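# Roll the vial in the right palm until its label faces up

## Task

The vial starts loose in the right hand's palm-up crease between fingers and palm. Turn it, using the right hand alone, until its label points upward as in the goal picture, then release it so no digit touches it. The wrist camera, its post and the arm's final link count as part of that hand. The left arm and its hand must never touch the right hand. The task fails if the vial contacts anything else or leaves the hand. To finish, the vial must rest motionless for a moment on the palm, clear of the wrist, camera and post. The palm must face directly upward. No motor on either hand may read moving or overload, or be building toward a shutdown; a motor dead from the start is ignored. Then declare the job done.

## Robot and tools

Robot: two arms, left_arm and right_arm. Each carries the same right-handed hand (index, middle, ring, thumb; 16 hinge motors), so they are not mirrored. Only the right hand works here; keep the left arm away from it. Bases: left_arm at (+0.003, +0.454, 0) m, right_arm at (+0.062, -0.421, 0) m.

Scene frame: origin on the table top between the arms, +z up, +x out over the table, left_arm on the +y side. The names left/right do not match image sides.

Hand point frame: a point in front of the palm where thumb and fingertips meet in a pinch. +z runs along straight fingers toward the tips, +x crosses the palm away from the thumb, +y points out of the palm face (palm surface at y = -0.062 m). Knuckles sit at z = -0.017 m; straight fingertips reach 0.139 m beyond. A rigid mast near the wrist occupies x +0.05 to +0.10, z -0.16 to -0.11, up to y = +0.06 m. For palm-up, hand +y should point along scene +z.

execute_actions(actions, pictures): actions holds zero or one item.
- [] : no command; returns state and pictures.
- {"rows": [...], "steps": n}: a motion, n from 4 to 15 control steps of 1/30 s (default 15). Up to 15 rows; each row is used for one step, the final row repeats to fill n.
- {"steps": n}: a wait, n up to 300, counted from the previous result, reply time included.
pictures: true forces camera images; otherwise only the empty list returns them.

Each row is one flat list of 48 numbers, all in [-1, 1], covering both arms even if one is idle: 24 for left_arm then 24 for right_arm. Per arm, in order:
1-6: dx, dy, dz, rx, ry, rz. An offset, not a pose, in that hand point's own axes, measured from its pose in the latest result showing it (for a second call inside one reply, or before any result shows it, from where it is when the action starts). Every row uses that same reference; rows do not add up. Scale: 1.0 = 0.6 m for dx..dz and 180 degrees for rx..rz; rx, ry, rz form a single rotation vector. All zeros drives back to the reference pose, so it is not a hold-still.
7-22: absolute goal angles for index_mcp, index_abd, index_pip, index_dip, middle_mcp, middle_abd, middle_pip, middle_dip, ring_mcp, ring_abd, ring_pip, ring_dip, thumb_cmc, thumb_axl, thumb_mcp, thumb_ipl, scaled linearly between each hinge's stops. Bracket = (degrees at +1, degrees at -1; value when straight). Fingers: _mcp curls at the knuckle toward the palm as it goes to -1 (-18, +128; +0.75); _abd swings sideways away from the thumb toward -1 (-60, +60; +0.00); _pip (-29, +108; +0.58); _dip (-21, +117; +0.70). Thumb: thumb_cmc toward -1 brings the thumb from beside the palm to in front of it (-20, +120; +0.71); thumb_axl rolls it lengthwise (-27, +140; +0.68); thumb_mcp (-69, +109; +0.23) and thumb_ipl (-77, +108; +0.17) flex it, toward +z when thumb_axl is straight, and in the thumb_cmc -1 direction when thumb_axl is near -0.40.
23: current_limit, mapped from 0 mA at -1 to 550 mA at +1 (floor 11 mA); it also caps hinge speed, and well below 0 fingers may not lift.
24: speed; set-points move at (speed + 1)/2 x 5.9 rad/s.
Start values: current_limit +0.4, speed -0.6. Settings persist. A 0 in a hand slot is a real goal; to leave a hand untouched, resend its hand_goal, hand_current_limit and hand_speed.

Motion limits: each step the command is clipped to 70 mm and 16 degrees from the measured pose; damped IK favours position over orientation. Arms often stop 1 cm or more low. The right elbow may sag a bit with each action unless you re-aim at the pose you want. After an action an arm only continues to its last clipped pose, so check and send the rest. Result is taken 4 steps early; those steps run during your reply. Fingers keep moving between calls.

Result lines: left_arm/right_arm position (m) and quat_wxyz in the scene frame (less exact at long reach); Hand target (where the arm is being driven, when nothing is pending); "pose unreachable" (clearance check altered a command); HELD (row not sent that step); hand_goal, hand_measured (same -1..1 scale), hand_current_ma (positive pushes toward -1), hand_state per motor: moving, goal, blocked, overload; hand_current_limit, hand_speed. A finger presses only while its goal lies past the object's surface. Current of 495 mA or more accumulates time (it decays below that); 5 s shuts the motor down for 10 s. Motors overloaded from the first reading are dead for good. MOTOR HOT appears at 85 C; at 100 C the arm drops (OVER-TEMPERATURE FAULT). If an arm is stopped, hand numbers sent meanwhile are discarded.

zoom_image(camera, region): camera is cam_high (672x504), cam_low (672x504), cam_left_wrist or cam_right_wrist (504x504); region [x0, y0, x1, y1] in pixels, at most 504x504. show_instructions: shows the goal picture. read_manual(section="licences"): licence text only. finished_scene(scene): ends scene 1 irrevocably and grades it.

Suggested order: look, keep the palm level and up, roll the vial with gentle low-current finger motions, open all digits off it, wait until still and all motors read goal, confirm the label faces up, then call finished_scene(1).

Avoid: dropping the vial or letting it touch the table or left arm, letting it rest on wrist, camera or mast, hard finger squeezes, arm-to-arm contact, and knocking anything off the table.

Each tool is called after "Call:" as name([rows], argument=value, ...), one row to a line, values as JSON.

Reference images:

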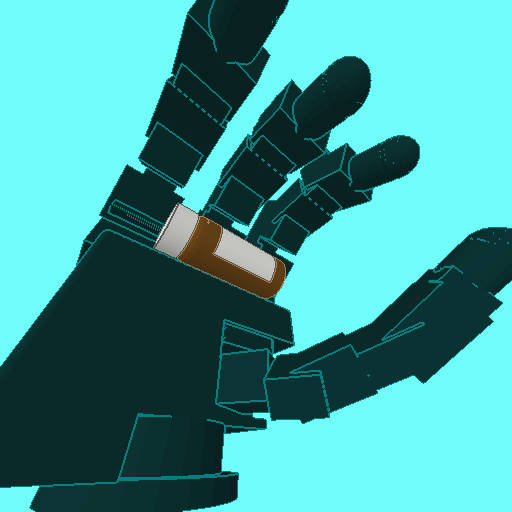

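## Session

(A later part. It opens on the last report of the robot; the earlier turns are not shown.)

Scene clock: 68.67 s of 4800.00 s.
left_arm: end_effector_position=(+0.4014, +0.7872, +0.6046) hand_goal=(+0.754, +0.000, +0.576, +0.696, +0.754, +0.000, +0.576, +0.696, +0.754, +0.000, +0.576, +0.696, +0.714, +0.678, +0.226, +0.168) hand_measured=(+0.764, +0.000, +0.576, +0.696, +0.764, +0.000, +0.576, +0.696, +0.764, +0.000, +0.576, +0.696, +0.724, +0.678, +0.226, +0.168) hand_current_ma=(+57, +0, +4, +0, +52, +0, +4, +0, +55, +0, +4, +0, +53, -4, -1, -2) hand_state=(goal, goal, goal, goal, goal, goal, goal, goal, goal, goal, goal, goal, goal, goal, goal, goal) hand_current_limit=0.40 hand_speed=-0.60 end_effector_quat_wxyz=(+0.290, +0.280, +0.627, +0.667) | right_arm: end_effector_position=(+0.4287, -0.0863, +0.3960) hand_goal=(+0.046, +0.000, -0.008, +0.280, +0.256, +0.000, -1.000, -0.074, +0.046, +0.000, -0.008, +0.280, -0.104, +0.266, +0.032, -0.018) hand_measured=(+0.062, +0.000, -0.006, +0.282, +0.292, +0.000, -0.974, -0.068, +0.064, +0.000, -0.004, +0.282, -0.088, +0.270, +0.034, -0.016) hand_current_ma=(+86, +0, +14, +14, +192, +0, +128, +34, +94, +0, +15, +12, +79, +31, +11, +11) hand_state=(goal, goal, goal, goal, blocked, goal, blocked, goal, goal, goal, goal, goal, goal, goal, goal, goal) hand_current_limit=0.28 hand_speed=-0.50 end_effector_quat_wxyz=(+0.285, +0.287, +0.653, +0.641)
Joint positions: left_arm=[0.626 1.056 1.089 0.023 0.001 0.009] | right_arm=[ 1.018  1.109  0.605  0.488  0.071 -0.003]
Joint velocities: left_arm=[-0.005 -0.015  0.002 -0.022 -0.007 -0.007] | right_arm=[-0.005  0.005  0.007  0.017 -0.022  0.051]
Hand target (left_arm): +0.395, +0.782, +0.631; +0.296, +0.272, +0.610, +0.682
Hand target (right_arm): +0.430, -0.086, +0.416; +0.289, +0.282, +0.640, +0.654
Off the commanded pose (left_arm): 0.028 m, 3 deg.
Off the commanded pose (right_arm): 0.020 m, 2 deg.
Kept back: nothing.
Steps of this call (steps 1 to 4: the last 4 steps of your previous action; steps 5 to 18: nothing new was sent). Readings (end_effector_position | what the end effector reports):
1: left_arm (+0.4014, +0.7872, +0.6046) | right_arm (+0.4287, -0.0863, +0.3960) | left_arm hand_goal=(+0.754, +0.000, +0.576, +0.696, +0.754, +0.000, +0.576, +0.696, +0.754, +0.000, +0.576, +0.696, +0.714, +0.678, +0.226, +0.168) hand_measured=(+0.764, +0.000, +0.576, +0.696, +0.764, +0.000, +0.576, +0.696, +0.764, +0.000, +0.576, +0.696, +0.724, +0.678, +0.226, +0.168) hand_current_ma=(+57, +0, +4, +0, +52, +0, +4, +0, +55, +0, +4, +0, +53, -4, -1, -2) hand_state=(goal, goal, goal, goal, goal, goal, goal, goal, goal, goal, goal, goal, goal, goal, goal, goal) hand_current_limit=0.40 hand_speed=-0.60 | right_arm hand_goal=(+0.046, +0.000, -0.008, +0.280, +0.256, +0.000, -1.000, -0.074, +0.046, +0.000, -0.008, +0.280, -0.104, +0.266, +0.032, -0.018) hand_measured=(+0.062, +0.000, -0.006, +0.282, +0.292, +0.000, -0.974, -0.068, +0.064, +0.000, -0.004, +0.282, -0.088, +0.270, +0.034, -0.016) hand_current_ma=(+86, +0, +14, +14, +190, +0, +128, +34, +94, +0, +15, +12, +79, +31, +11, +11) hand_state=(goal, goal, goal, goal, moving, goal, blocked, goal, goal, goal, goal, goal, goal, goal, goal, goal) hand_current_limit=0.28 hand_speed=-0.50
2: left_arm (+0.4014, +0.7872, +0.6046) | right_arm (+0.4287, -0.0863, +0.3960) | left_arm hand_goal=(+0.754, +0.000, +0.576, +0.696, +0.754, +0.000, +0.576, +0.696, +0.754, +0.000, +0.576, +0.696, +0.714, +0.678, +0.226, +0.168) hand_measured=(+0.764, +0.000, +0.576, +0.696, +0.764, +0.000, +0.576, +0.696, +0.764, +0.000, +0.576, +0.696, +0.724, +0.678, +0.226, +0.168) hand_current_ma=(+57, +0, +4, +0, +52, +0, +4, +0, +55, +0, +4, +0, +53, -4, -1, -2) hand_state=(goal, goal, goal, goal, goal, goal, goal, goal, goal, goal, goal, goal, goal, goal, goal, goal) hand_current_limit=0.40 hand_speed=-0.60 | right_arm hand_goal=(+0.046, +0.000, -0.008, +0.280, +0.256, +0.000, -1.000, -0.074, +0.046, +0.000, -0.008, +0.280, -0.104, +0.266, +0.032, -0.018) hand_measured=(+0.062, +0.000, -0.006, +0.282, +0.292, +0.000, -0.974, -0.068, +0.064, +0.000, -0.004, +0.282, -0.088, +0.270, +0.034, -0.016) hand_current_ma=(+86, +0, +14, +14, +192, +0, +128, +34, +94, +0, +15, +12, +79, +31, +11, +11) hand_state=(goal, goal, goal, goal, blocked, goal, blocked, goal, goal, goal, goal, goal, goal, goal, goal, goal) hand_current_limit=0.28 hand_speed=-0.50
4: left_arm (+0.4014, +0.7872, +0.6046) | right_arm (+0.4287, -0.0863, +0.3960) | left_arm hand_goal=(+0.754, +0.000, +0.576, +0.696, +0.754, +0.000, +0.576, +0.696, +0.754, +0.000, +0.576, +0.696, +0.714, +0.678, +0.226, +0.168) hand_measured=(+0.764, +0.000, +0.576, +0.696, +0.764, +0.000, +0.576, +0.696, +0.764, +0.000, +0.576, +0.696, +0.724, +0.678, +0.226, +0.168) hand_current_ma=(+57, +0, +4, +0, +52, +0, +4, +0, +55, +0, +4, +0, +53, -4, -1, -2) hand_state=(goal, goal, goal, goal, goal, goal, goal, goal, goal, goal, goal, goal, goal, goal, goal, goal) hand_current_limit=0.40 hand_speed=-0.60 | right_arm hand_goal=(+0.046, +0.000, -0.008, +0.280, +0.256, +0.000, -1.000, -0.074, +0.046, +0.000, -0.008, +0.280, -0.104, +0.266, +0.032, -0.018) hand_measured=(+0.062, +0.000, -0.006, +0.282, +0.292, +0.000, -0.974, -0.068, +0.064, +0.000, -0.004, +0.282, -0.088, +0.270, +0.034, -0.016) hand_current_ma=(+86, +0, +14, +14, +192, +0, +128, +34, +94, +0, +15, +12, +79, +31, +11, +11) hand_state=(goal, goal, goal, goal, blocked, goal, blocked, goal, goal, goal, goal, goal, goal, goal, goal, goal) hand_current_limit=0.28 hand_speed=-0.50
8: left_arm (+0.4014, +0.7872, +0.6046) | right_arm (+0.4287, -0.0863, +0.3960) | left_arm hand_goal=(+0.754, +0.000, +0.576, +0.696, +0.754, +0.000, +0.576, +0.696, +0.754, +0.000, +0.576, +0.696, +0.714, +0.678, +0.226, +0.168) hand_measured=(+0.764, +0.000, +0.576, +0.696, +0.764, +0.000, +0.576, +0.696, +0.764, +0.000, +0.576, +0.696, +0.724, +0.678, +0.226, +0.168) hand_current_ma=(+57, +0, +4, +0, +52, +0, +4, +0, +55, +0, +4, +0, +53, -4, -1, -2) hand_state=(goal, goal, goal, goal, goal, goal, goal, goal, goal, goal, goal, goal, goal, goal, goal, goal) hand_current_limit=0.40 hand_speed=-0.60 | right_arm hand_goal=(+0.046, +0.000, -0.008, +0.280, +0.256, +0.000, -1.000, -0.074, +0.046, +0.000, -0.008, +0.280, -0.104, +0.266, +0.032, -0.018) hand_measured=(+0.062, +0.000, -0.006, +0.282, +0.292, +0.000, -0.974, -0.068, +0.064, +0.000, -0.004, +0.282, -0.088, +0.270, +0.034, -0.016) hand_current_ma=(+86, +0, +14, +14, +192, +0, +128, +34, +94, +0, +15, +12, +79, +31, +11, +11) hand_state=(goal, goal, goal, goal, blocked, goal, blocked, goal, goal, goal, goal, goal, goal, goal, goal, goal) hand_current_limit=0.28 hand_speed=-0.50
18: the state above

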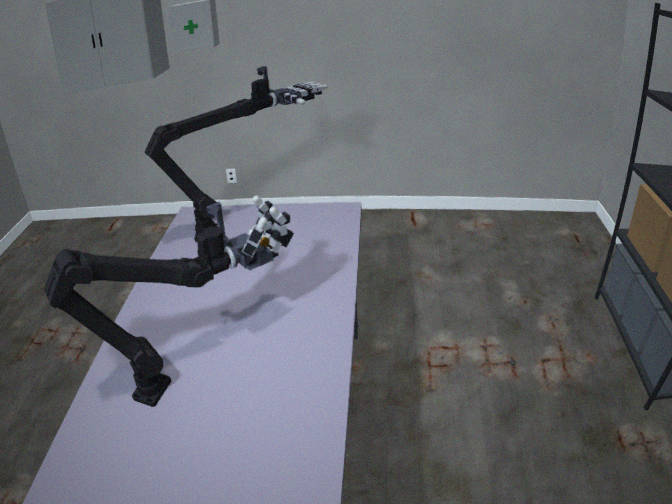

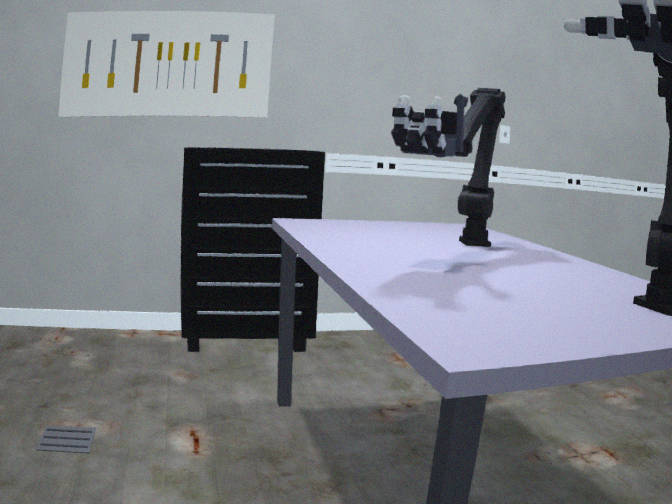

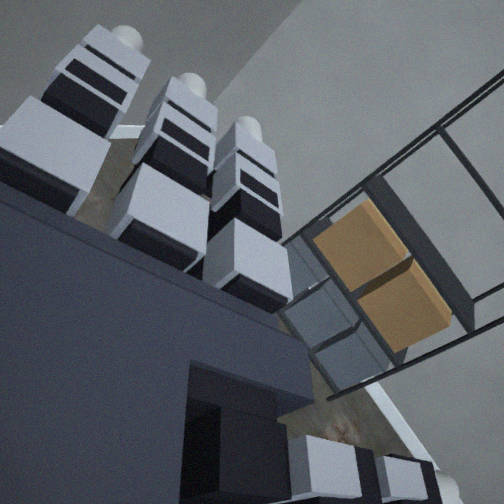

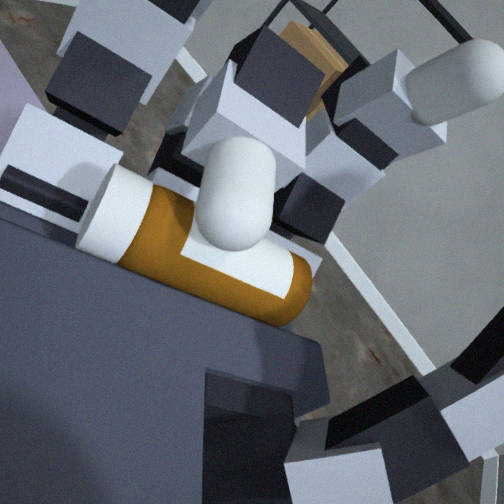

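Call:
execute_actions([
  {"rows": [[0,0.0463,-0.0099,-0.0163,0,0,0.754,0,0.576,0.696,0.754,0,0.576,0.696,0.754,0,0.576,0.696,0.714,0.678,0.226,0.168,0.4,-0.6,0,0.0333,0.0025,-0.0123,0,0.001,0.046,0,-0.008,0.28,0.285,0,-0.78,-0.068,0.046,0,-0.008,0.28,-0.104,0.266,0.032,-0.018,0.6,-0.3],[0,0.0463,-0.0099,-0.0163,0,0,0.754,0,0.576,0.696,0.754,0,0.576,0.696,0.754,0,0.576,0.696,0.714,0.678,0.226,0.168,0.4,-0.6,0,0.0333,0.0025,-0.0123,0,0.001,0.046,0,-0.008,0.28,0.285,0,-0.7,-0.068,0.046,0,-0.008,0.28,-0.104,0.266,0.032,-0.018,0.6,-0.3],[0,0.0463,-0.0099,-0.0163,0,0,0.754,0,0.576,0.696,0.754,0,0.576,0.696,0.754,0,0.576,0.696,0.714,0.678,0.226,0.168,0.4,-0.6,0,0.0333,0.0025,-0.0123,0,0.001,0.046,0,-0.008,0.28,0.285,0,-0.6,-0.068,0.046,0,-0.008,0.28,-0.104,0.266,0.032,-0.018,0.6,-0.3],[0,0.0463,-0.0099,-0.0163,0,0,0.754,0,0.576,0.696,0.754,0,0.576,0.696,0.754,0,0.576,0.696,0.714,0.678,0.226,0.168,0.4,-0.6,0,0.0333,0.0025,-0.0123,0,0.001,0.046,0,-0.008,0.28,0.285,0,-0.6,-0.068,0.046,0,-0.008,0.28,-0.104,0.266,0.032,-0.018,0.6,-0.3],[0,0.0463,-0.0099,-0.0163,0,0,0.754,0,0.576,0.696,0.754,0,0.576,0.696,0.754,0,0.576,0.696,0.714,0.678,0.226,0.168,0.4,-0.6,0,0.0333,0.0025,-0.0123,0,0.001,0.046,0,-0.008,0.28,0.285,0,-0.55,0.1,0.046,0,-0.008,0.28,-0.104,0.266,0.032,-0.018,0.6,-0.3]], "steps": 15},
])

Call:
execute_actions([
  {"steps": 12},
], pictures=true)

Scene clock: 69.57 s of 4800.00 s.
left_arm: end_effector_position=(+0.4014, +0.7872, +0.6046) hand_goal=(+0.754, +0.000, +0.576, +0.696, +0.754, +0.000, +0.576, +0.696, +0.754, +0.000, +0.576, +0.696, +0.714, +0.678, +0.226, +0.168) hand_measured=(+0.764, +0.000, +0.576, +0.696, +0.764, +0.000, +0.576, +0.696, +0.764, +0.000, +0.576, +0.696, +0.724, +0.678, +0.226, +0.168) hand_current_ma=(+57, +0, +4, +0, +52, +0, +4, +0, +55, +0, +4, +0, +53, -4, -1, -2) hand_state=(goal, goal, goal, goal, goal, goal, goal, goal, goal, goal, goal, goal, goal, goal, goal, goal) hand_current_limit=0.40 hand_speed=-0.60 end_effector_quat_wxyz=(+0.290, +0.280, +0.627, +0.667) | right_arm: end_effector_position=(+0.4287, -0.0863, +0.3960) hand_goal=(+0.046, +0.000, -0.008, +0.280, +0.286, +0.000, -0.550, +0.100, +0.046, +0.000, -0.008, +0.280, -0.104, +0.266, +0.032, -0.018) hand_measured=(+0.062, +0.000, -0.006, +0.282, +0.294, +0.000, -0.624, +0.090, +0.064, +0.000, -0.004, +0.282, -0.088, +0.270, +0.034, -0.016) hand_current_ma=(+86, +0, +14, +14, +46, +0, -83, -7, +94, +0, +15, +12, +79, +31, +11, +11) hand_state=(goal, goal, goal, goal, goal, goal, moving, moving, goal, goal, goal, goal, goal, goal, goal, goal) hand_current_limit=0.60 hand_speed=-0.30 end_effector_quat_wxyz=(+0.285, +0.287, +0.653, +0.641)
Joint positions: left_arm=[0.626 1.056 1.089 0.023 0.001 0.009] | right_arm=[ 1.018  1.109  0.605  0.488  0.071 -0.003]
Joint velocities: left_arm=[ 0.015  0.005  0.002  0.012  0.007 -0.007] | right_arm=[-0.024 -0.005 -0.017 -0.012  0.095  0.037]
Steps of this call (steps 1 to 16: nothing new was sent; steps 17 to 27: the first 11 steps of this action). Readings (end_effector_position | what the end effector reports):
17: left_arm (+0.4014, +0.7872, +0.6046) | right_arm (+0.4287, -0.0863, +0.3960) | left_arm hand_goal=(+0.754, +0.000, +0.576, +0.696, +0.754, +0.000, +0.576, +0.696, +0.754, +0.000, +0.576, +0.696, +0.714, +0.678, +0.226, +0.168) hand_measured=(+0.764, +0.000, +0.576, +0.696, +0.764, +0.000, +0.576, +0.696, +0.764, +0.000, +0.576, +0.696, +0.724, +0.678, +0.226, +0.168) hand_current_ma=(+57, +0, +4, +0, +52, +0, +4, +0, +55, +0, +4, +0, +53, -4, -1, -2) hand_state=(goal, goal, goal, goal, goal, goal, goal, goal, goal, goal, goal, goal, goal, goal, goal, goal) hand_current_limit=0.40 hand_speed=-0.60 | right_arm hand_goal=(+0.046, +0.000, -0.008, +0.280, +0.286, +0.000, -0.780, -0.068, +0.046, +0.000, -0.008, +0.280, -0.104, +0.266, +0.032, -0.018) hand_measured=(+0.062, +0.000, -0.006, +0.282, +0.292, +0.000, -0.974, -0.068, +0.064, +0.000, -0.004, +0.282, -0.088, +0.270, +0.034, -0.016) hand_current_ma=(+86, +0, +14, +14, +192, +0, +128, +34, +94, +0, +15, +12, +79, +31, +11, +11) hand_state=(goal, goal, goal, goal, moving, goal, moving, moving, goal, goal, goal, goal, goal, goal, goal, goal) hand_current_limit=0.60 hand_speed=-0.30
18: left_arm (+0.4014, +0.7872, +0.6046) | right_arm (+0.4287, -0.0863, +0.3960) | left_arm hand_goal=(+0.754, +0.000, +0.576, +0.696, +0.754, +0.000, +0.576, +0.696, +0.754, +0.000, +0.576, +0.696, +0.714, +0.678, +0.226, +0.168) hand_measured=(+0.764, +0.000, +0.576, +0.696, +0.764, +0.000, +0.576, +0.696, +0.764, +0.000, +0.576, +0.696, +0.724, +0.678, +0.226, +0.168) hand_current_ma=(+57, +0, +4, +0, +52, +0, +4, +0, +55, +0, +4, +0, +53, -4, -1, -2) hand_state=(goal, goal, goal, goal, goal, goal, goal, goal, goal, goal, goal, goal, goal, goal, goal, goal) hand_current_limit=0.40 hand_speed=-0.60 | right_arm hand_goal=(+0.046, +0.000, -0.008, +0.280, +0.286, +0.000, -0.700, -0.068, +0.046, +0.000, -0.008, +0.280, -0.104, +0.266, +0.032, -0.018) hand_measured=(+0.062, +0.000, -0.006, +0.282, +0.292, +0.000, -0.972, -0.068, +0.064, +0.000, -0.004, +0.282, -0.088, +0.270, +0.034, -0.016) hand_current_ma=(+86, +0, +14, +14, +31, +0, -65, +6, +94, +0, +15, +12, +79, +31, +11, +11) hand_state=(goal, goal, goal, goal, moving, goal, moving, moving, goal, goal, goal, goal, goal, goal, goal, goal) hand_current_limit=0.60 hand_speed=-0.30
20: left_arm (+0.4014, +0.7872, +0.6046) | right_arm (+0.4287, -0.0863, +0.3960) | left_arm hand_goal=(+0.754, +0.000, +0.576, +0.696, +0.754, +0.000, +0.576, +0.696, +0.754, +0.000, +0.576, +0.696, +0.714, +0.678, +0.226, +0.168) hand_measured=(+0.764, +0.000, +0.576, +0.696, +0.764, +0.000, +0.576, +0.696, +0.764, +0.000, +0.576, +0.696, +0.724, +0.678, +0.226, +0.168) hand_current_ma=(+57, +0, +4, +0, +52, +0, +4, +0, +55, +0, +4, +0, +53, -4, -1, -2) hand_state=(goal, goal, goal, goal, goal, goal, goal, goal, goal, goal, goal, goal, goal, goal, goal, goal) hand_current_limit=0.40 hand_speed=-0.60 | right_arm hand_goal=(+0.046, +0.000, -0.008, +0.280, +0.286, +0.000, -0.600, -0.068, +0.046, +0.000, -0.008, +0.280, -0.104, +0.266, +0.032, -0.018) hand_measured=(+0.062, +0.000, -0.006, +0.282, +0.294, +0.000, -0.910, -0.068, +0.064, +0.000, -0.004, +0.282, -0.088, +0.270, +0.034, -0.016) hand_current_ma=(+86, +0, +14, +14, +45, +0, -59, +4, +94, +0, +15, +12, +79, +31, +11, +11) hand_state=(goal, goal, goal, goal, goal, goal, moving, goal, goal, goal, goal, goal, goal, goal, goal, goal) hand_current_limit=0.60 hand_speed=-0.30
24: left_arm (+0.4014, +0.7872, +0.6046) | right_arm (+0.4287, -0.0863, +0.3960) | left_arm hand_goal=(+0.754, +0.000, +0.576, +0.696, +0.754, +0.000, +0.576, +0.696, +0.754, +0.000, +0.576, +0.696, +0.714, +0.678, +0.226, +0.168) hand_measured=(+0.764, +0.000, +0.576, +0.696, +0.764, +0.000, +0.576, +0.696, +0.764, +0.000, +0.576, +0.696, +0.724, +0.678, +0.226, +0.168) hand_current_ma=(+57, +0, +4, +0, +52, +0, +4, +0, +55, +0, +4, +0, +53, -4, -1, -2) hand_state=(goal, goal, goal, goal, goal, goal, goal, goal, goal, goal, goal, goal, goal, goal, goal, goal) hand_current_limit=0.40 hand_speed=-0.60 | right_arm hand_goal=(+0.046, +0.000, -0.008, +0.280, +0.286, +0.000, -0.550, +0.100, +0.046, +0.000, -0.008, +0.280, -0.104, +0.266, +0.032, -0.018) hand_measured=(+0.062, +0.000, -0.006, +0.282, +0.294, +0.000, -0.748, +0.004, +0.064, +0.000, -0.004, +0.282, -0.088, +0.270, +0.034, -0.016) hand_current_ma=(+86, +0, +14, +14, +46, +0, -74, -95, +94, +0, +15, +12, +79, +31, +11, +11) hand_state=(goal, goal, goal, goal, goal, goal, moving, moving, goal, goal, goal, goal, goal, goal, goal, goal) hand_current_limit=0.60 hand_speed=-0.30
27: the state above

Scene clock: 69.97 s of 4800.00 s.
left_arm: end_effector_position=(+0.4014, +0.7872, +0.6046) hand_goal=(+0.754, +0.000, +0.576, +0.696, +0.754, +0.000, +0.576, +0.696, +0.754, +0.000, +0.576, +0.696, +0.714, +0.678, +0.226, +0.168) hand_measured=(+0.764, +0.000, +0.576, +0.696, +0.764, +0.000, +0.576, +0.696, +0.764, +0.000, +0.576, +0.696, +0.724, +0.678, +0.226, +0.168) hand_current_ma=(+57, +0, +4, +0, +52, +0, +4, +0, +55, +0, +4, +0, +53, -4, -1, -2) hand_state=(goal, goal, goal, goal, goal, goal, goal, goal, goal, goal, goal, goal, goal, goal, goal, goal) hand_current_limit=0.40 hand_speed=-0.60 end_effector_quat_wxyz=(+0.290, +0.280, +0.627, +0.667) | right_arm: end_effector_position=(+0.4287, -0.0863, +0.3960) hand_goal=(+0.046, +0.000, -0.008, +0.280, +0.286, +0.000, -0.550, +0.100, +0.046, +0.000, -0.008, +0.280, -0.104, +0.266, +0.032, -0.018) hand_measured=(+0.062, +0.000, -0.006, +0.282, +0.294, +0.000, -0.554, +0.096, +0.064, +0.000, -0.004, +0.282, -0.088, +0.270, +0.034, -0.016) hand_current_ma=(+86, +0, +14, +14, +46, +0, -25, -21, +94, +0, +15, +12, +79, +31, +11, +11) hand_state=(goal, goal, goal, goal, goal, goal, goal, goal, goal, goal, goal, goal, goal, goal, goal, goal) hand_current_limit=0.60 hand_speed=-0.30 end_effector_quat_wxyz=(+0.285, +0.287, +0.653, +0.641)
Joint positions: left_arm=[0.626 1.056 1.089 0.023 0.001 0.009] | right_arm=[ 1.018  1.109  0.605  0.488  0.071 -0.003]
Joint velocities: left_arm=[-0.005  0.015  0.002  0.002 -0.037 -0.037] | right_arm=[-0.005  0.005  0.002  0.002 -0.022 -0.022]
Hand target (left_arm): +0.395, +0.782, +0.631; +0.296, +0.272, +0.610, +0.682
Hand target (right_arm): +0.430, -0.086, +0.416; +0.289, +0.282, +0.640, +0.654
Off the commanded pose (left_arm): 0.028 m, 3 deg.
Off the commanded pose (right_arm): 0.020 m, 2 deg.
Kept back: nothing.
Steps of this call (steps 1 to 4: the last 4 steps of your previous action; steps 5 to 12: nothing new was sent). Readings (end_effector_position | what the end effector reports):
1: left_arm (+0.4014, +0.7872, +0.6046) | right_arm (+0.4287, -0.0863, +0.3960) | left_arm hand_goal=(+0.754, +0.000, +0.576, +0.696, +0.754, +0.000, +0.576, +0.696, +0.754, +0.000, +0.576, +0.696, +0.714, +0.678, +0.226, +0.168) hand_measured=(+0.764, +0.000, +0.576, +0.696, +0.764, +0.000, +0.576, +0.696, +0.764, +0.000, +0.576, +0.696, +0.724, +0.678, +0.226, +0.168) hand_current_ma=(+57, +0, +4, +0, +52, +0, +4, +0, +55, +0, +4, +0, +53, -4, -1, -2) hand_state=(goal, goal, goal, goal, goal, goal, goal, goal, goal, goal, goal, goal, goal, goal, goal, goal) hand_current_limit=0.40 hand_speed=-0.60 | right_arm hand_goal=(+0.046, +0.000, -0.008, +0.280, +0.286, +0.000, -0.550, +0.100, +0.046, +0.000, -0.008, +0.280, -0.104, +0.266, +0.032, -0.018) hand_measured=(+0.062, +0.000, -0.006, +0.282, +0.294, +0.000, -0.584, +0.094, +0.064, +0.000, -0.004, +0.282, -0.088, +0.270, +0.034, -0.016) hand_current_ma=(+86, +0, +14, +14, +46, +0, +6, -16, +94, +0, +15, +12, +79, +31, +11, +11) hand_state=(goal, goal, goal, goal, goal, goal, moving, moving, goal, goal, goal, goal, goal, goal, goal, goal) hand_current_limit=0.60 hand_speed=-0.30
2: left_arm (+0.4014, +0.7872, +0.6046) | right_arm (+0.4287, -0.0863, +0.3960) | left_arm hand_goal=(+0.754, +0.000, +0.576, +0.696, +0.754, +0.000, +0.576, +0.696, +0.754, +0.000, +0.576, +0.696, +0.714, +0.678, +0.226, +0.168) hand_measured=(+0.764, +0.000, +0.576, +0.696, +0.764, +0.000, +0.576, +0.696, +0.764, +0.000, +0.576, +0.696, +0.724, +0.678, +0.226, +0.168) hand_current_ma=(+57, +0, +4, +0, +52, +0, +4, +0, +55, +0, +4, +0, +53, -4, -1, -2) hand_state=(goal, goal, goal, goal, goal, goal, goal, goal, goal, goal, goal, goal, goal, goal, goal, goal) hand_current_limit=0.40 hand_speed=-0.60 | right_arm hand_goal=(+0.046, +0.000, -0.008, +0.280, +0.286, +0.000, -0.550, +0.100, +0.046, +0.000, -0.008, +0.280, -0.104, +0.266, +0.032, -0.018) hand_measured=(+0.062, +0.000, -0.006, +0.282, +0.294, +0.000, -0.564, +0.096, +0.064, +0.000, -0.004, +0.282, -0.088, +0.270, +0.034, -0.016) hand_current_ma=(+86, +0, +14, +14, +46, +0, +0, -19, +94, +0, +15, +12, +79, +31, +11, +11) hand_state=(goal, goal, goal, goal, goal, goal, moving, moving, goal, goal, goal, goal, goal, goal, goal, goal) hand_current_limit=0.60 hand_speed=-0.30
4: left_arm (+0.4014, +0.7872, +0.6046) | right_arm (+0.4287, -0.0863, +0.3960) | left_arm hand_goal=(+0.754, +0.000, +0.576, +0.696, +0.754, +0.000, +0.576, +0.696, +0.754, +0.000, +0.576, +0.696, +0.714, +0.678, +0.226, +0.168) hand_measured=(+0.764, +0.000, +0.576, +0.696, +0.764, +0.000, +0.576, +0.696, +0.764, +0.000, +0.576, +0.696, +0.724, +0.678, +0.226, +0.168) hand_current_ma=(+57, +0, +4, +0, +52, +0, +4, +0, +55, +0, +4, +0, +53, -4, -1, -2) hand_state=(goal, goal, goal, goal, goal, goal, goal, goal, goal, goal, goal, goal, goal, goal, goal, goal) hand_current_limit=0.40 hand_speed=-0.60 | right_arm hand_goal=(+0.046, +0.000, -0.008, +0.280, +0.286, +0.000, -0.550, +0.100, +0.046, +0.000, -0.008, +0.280, -0.104, +0.266, +0.032, -0.018) hand_measured=(+0.062, +0.000, -0.006, +0.282, +0.294, +0.000, -0.556, +0.096, +0.064, +0.000, -0.004, +0.282, -0.088, +0.270, +0.034, -0.016) hand_current_ma=(+86, +0, +14, +14, +46, +0, -23, -21, +94, +0, +15, +12, +79, +31, +11, +11) hand_state=(goal, goal, goal, goal, goal, goal, moving, goal, goal, goal, goal, goal, goal, goal, goal, goal) hand_current_limit=0.60 hand_speed=-0.30
8: left_arm (+0.4014, +0.7872, +0.6046) | right_arm (+0.4287, -0.0863, +0.3960) | left_arm hand_goal=(+0.754, +0.000, +0.576, +0.696, +0.754, +0.000, +0.576, +0.696, +0.754, +0.000, +0.576, +0.696, +0.714, +0.678, +0.226, +0.168) hand_measured=(+0.764, +0.000, +0.576, +0.696, +0.764, +0.000, +0.576, +0.696, +0.764, +0.000, +0.576, +0.696, +0.724, +0.678, +0.226, +0.168) hand_current_ma=(+57, +0, +4, +0, +52, +0, +4, +0, +55, +0, +4, +0, +53, -4, -1, -2) hand_state=(goal, goal, goal, goal, goal, goal, goal, goal, goal, goal, goal, goal, goal, goal, goal, goal) hand_current_limit=0.40 hand_speed=-0.60 | right_arm hand_goal=(+0.046, +0.000, -0.008, +0.280, +0.286, +0.000, -0.550, +0.100, +0.046, +0.000, -0.008, +0.280, -0.104, +0.266, +0.032, -0.018) hand_measured=(+0.062, +0.000, -0.006, +0.282, +0.294, +0.000, -0.554, +0.096, +0.064, +0.000, -0.004, +0.282, -0.088, +0.270, +0.034, -0.016) hand_current_ma=(+86, +0, +14, +14, +46, +0, -25, -21, +94, +0, +15, +12, +79, +31, +11, +11) hand_state=(goal, goal, goal, goal, goal, goal, goal, goal, goal, goal, goal, goal, goal, goal, goal, goal) hand_current_limit=0.60 hand_speed=-0.30
12: the state above

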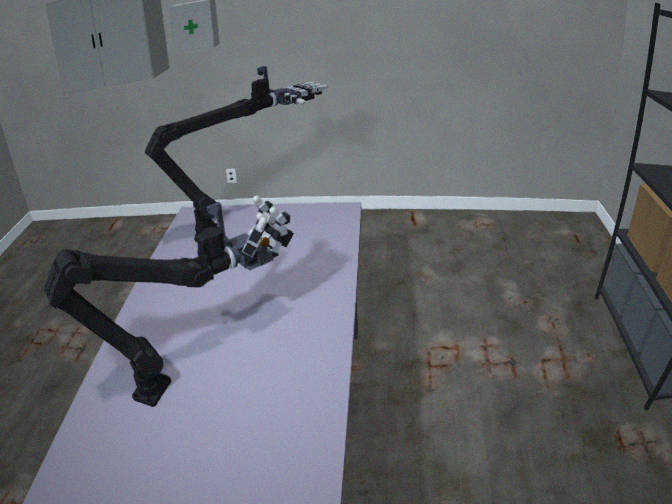

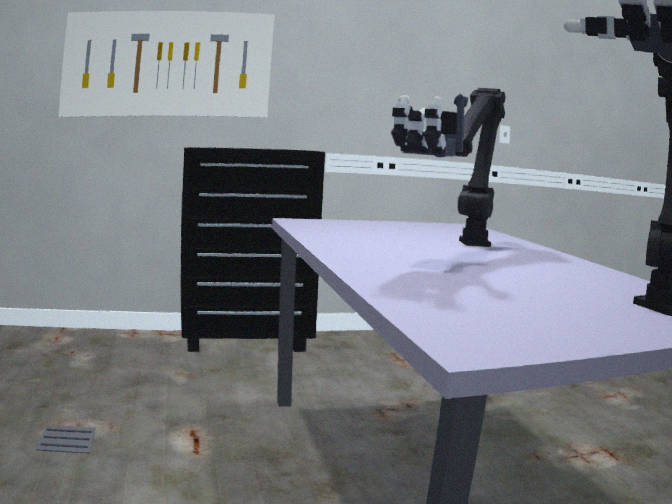

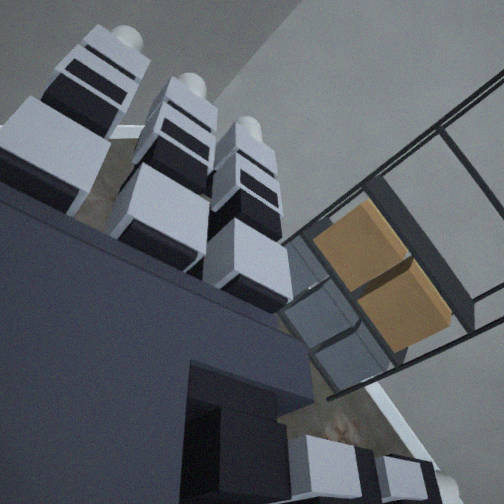

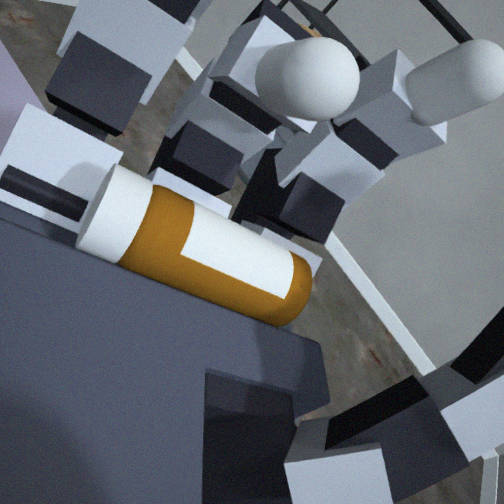

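Call:
zoom_image(camera="cam_right_wrist", region=[60, 120, 340, 360])

Call:
execute_actions([
  {"steps": 30},
], pictures=true)

Region (60, 120, 340, 360) of cam_right_wrist's 504x504 image, scaled by 1.800, with more detail than that image has; it fills the top 432 rows of this view, and the rest is white.

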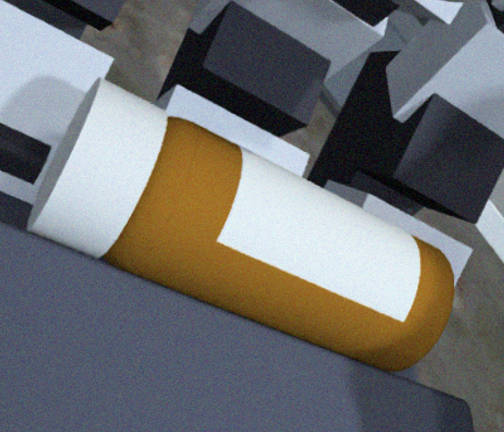

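Scene clock: 70.97 s of 4800.00 s.
left_arm: end_effector_position=(+0.4014, +0.7872, +0.6046) hand_goal=(+0.754, +0.000, +0.576, +0.696, +0.754, +0.000, +0.576, +0.696, +0.754, +0.000, +0.576, +0.696, +0.714, +0.678, +0.226, +0.168) hand_measured=(+0.764, +0.000, +0.576, +0.696, +0.764, +0.000, +0.576, +0.696, +0.764, +0.000, +0.576, +0.696, +0.724, +0.678, +0.226, +0.168) hand_current_ma=(+57, +0, +4, +0, +52, +0, +4, +0, +55, +0, +4, +0, +53, -4, -1, -2) hand_state=(goal, goal, goal, goal, goal, goal, goal, goal, goal, goal, goal, goal, goal, goal, goal, goal) hand_current_limit=0.40 hand_speed=-0.60 end_effector_quat_wxyz=(+0.290, +0.280, +0.627, +0.667) | right_arm: end_effector_position=(+0.4287, -0.0863, +0.3960) hand_goal=(+0.046, +0.000, -0.008, +0.280, +0.286, +0.000, -0.550, +0.100, +0.046, +0.000, -0.008, +0.280, -0.104, +0.266, +0.032, -0.018) hand_measured=(+0.062, +0.000, -0.006, +0.282, +0.294, +0.000, -0.554, +0.096, +0.064, +0.000, -0.004, +0.282, -0.088, +0.270, +0.034, -0.016) hand_current_ma=(+86, +0, +14, +14, +46, +0, -25, -21, +94, +0, +15, +12, +79, +31, +11, +11) hand_state=(goal, goal, goal, goal, goal, goal, goal, goal, goal, goal, goal, goal, goal, goal, goal, goal) hand_current_limit=0.60 hand_speed=-0.30 end_effector_quat_wxyz=(+0.285, +0.287, +0.653, +0.641)
Joint positions: left_arm=[0.626 1.056 1.089 0.023 0.001 0.009] | right_arm=[ 1.018  1.109  0.605  0.488  0.071 -0.003]
Joint velocities: left_arm=[ 0.005 -0.005 -0.002 -0.007  0.081  0.037] | right_arm=[-0.005  0.015 -0.002  0.007  0.022  0.081]
Hand target (left_arm): +0.395, +0.782, +0.631; +0.296, +0.272, +0.610, +0.682
Hand target (right_arm): +0.430, -0.086, +0.416; +0.289, +0.282, +0.640, +0.654
Off the commanded pose (left_arm): 0.028 m, 3 deg.
Off the commanded pose (right_arm): 0.020 m, 2 deg.
Kept back: nothing.
Steps of this call (steps 1 to 30: nothing new was sent). Readings (end_effector_position | what the end effector reports):
1: left_arm (+0.4014, +0.7872, +0.6046) | right_arm (+0.4287, -0.0863, +0.3960) | left_arm hand_goal=(+0.754, +0.000, +0.576, +0.696, +0.754, +0.000, +0.576, +0.696, +0.754, +0.000, +0.576, +0.696, +0.714, +0.678, +0.226, +0.168) hand_measured=(+0.764, +0.000, +0.576, +0.696, +0.764, +0.000, +0.576, +0.696, +0.764, +0.000, +0.576, +0.696, +0.724, +0.678, +0.226, +0.168) hand_current_ma=(+57, +0, +4, +0, +52, +0, +4, +0, +55, +0, +4, +0, +53, -4, -1, -2) hand_state=(goal, goal, goal, goal, goal, goal, goal, goal, goal, goal, goal, goal, goal, goal, goal, goal) hand_current_limit=0.40 hand_speed=-0.60 | right_arm hand_goal=(+0.046, +0.000, -0.008, +0.280, +0.286, +0.000, -0.550, +0.100, +0.046, +0.000, -0.008, +0.280, -0.104, +0.266, +0.032, -0.018) hand_measured=(+0.062, +0.000, -0.006, +0.282, +0.294, +0.000, -0.554, +0.096, +0.064, +0.000, -0.004, +0.282, -0.088, +0.270, +0.034, -0.016) hand_current_ma=(+86, +0, +14, +14, +46, +0, -25, -21, +94, +0, +15, +12, +79, +31, +11, +11) hand_state=(goal, goal, goal, goal, goal, goal, goal, goal, goal, goal, goal, goal, goal, goal, goal, goal) hand_current_limit=0.60 hand_speed=-0.30
2: left_arm (+0.4014, +0.7872, +0.6046) | right_arm (+0.4287, -0.0863, +0.3960) | left_arm hand_goal=(+0.754, +0.000, +0.576, +0.696, +0.754, +0.000, +0.576, +0.696, +0.754, +0.000, +0.576, +0.696, +0.714, +0.678, +0.226, +0.168) hand_measured=(+0.764, +0.000, +0.576, +0.696, +0.764, +0.000, +0.576, +0.696, +0.764, +0.000, +0.576, +0.696, +0.724, +0.678, +0.226, +0.168) hand_current_ma=(+57, +0, +4, +0, +52, +0, +4, +0, +55, +0, +4, +0, +53, -4, -1, -2) hand_state=(goal, goal, goal, goal, goal, goal, goal, goal, goal, goal, goal, goal, goal, goal, goal, goal) hand_current_limit=0.40 hand_speed=-0.60 | right_arm hand_goal=(+0.046, +0.000, -0.008, +0.280, +0.286, +0.000, -0.550, +0.100, +0.046, +0.000, -0.008, +0.280, -0.104, +0.266, +0.032, -0.018) hand_measured=(+0.062, +0.000, -0.006, +0.282, +0.294, +0.000, -0.554, +0.096, +0.064, +0.000, -0.004, +0.282, -0.088, +0.270, +0.034, -0.016) hand_current_ma=(+86, +0, +14, +14, +46, +0, -25, -21, +94, +0, +15, +12, +79, +31, +11, +11) hand_state=(goal, goal, goal, goal, goal, goal, goal, goal, goal, goal, goal, goal, goal, goal, goal, goal) hand_current_limit=0.60 hand_speed=-0.30
4: left_arm (+0.4014, +0.7872, +0.6046) | right_arm (+0.4287, -0.0863, +0.3960) | left_arm hand_goal=(+0.754, +0.000, +0.576, +0.696, +0.754, +0.000, +0.576, +0.696, +0.754, +0.000, +0.576, +0.696, +0.714, +0.678, +0.226, +0.168) hand_measured=(+0.764, +0.000, +0.576, +0.696, +0.764, +0.000, +0.576, +0.696, +0.764, +0.000, +0.576, +0.696, +0.724, +0.678, +0.226, +0.168) hand_current_ma=(+57, +0, +4, +0, +52, +0, +4, +0, +55, +0, +4, +0, +53, -4, -1, -2) hand_state=(goal, goal, goal, goal, goal, goal, goal, goal, goal, goal, goal, goal, goal, goal, goal, goal) hand_current_limit=0.40 hand_speed=-0.60 | right_arm hand_goal=(+0.046, +0.000, -0.008, +0.280, +0.286, +0.000, -0.550, +0.100, +0.046, +0.000, -0.008, +0.280, -0.104, +0.266, +0.032, -0.018) hand_measured=(+0.062, +0.000, -0.006, +0.282, +0.294, +0.000, -0.554, +0.096, +0.064, +0.000, -0.004, +0.282, -0.088, +0.270, +0.034, -0.016) hand_current_ma=(+86, +0, +14, +14, +46, +0, -25, -21, +94, +0, +15, +12, +79, +31, +11, +11) hand_state=(goal, goal, goal, goal, goal, goal, goal, goal, goal, goal, goal, goal, goal, goal, goal, goal) hand_current_limit=0.60 hand_speed=-0.30
8: left_arm (+0.4014, +0.7872, +0.6046) | right_arm (+0.4287, -0.0863, +0.3960) | left_arm hand_goal=(+0.754, +0.000, +0.576, +0.696, +0.754, +0.000, +0.576, +0.696, +0.754, +0.000, +0.576, +0.696, +0.714, +0.678, +0.226, +0.168) hand_measured=(+0.764, +0.000, +0.576, +0.696, +0.764, +0.000, +0.576, +0.696, +0.764, +0.000, +0.576, +0.696, +0.724, +0.678, +0.226, +0.168) hand_current_ma=(+57, +0, +4, +0, +52, +0, +4, +0, +55, +0, +4, +0, +53, -4, -1, -2) hand_state=(goal, goal, goal, goal, goal, goal, goal, goal, goal, goal, goal, goal, goal, goal, goal, goal) hand_current_limit=0.40 hand_speed=-0.60 | right_arm hand_goal=(+0.046, +0.000, -0.008, +0.280, +0.286, +0.000, -0.550, +0.100, +0.046, +0.000, -0.008, +0.280, -0.104, +0.266, +0.032, -0.018) hand_measured=(+0.062, +0.000, -0.006, +0.282, +0.294, +0.000, -0.554, +0.096, +0.064, +0.000, -0.004, +0.282, -0.088, +0.270, +0.034, -0.016) hand_current_ma=(+86, +0, +14, +14, +46, +0, -25, -21, +94, +0, +15, +12, +79, +31, +11, +11) hand_state=(goal, goal, goal, goal, goal, goal, goal, goal, goal, goal, goal, goal, goal, goal, goal, goal) hand_current_limit=0.60 hand_speed=-0.30
30: the state above

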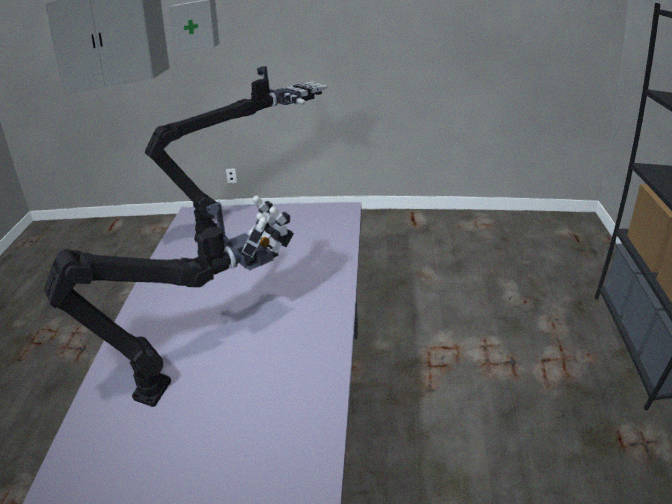

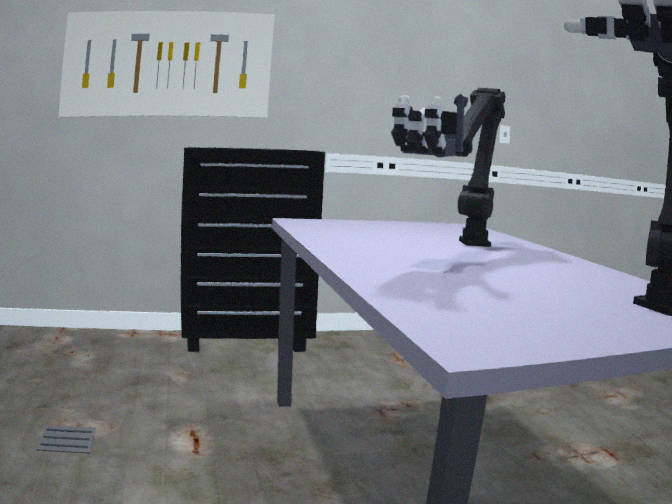

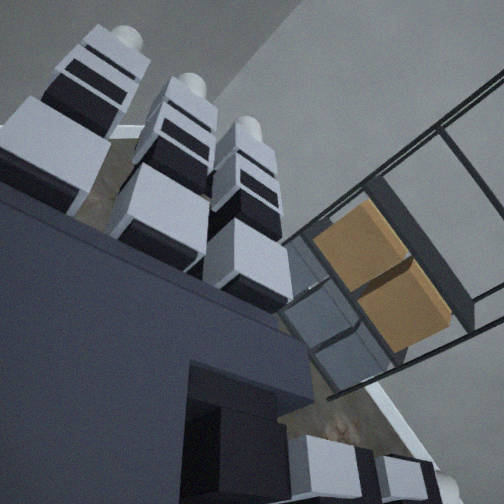

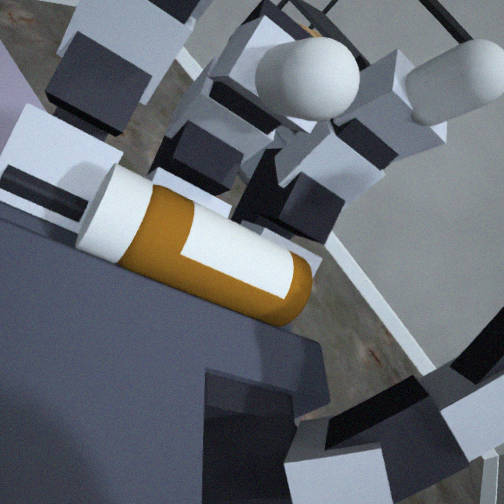

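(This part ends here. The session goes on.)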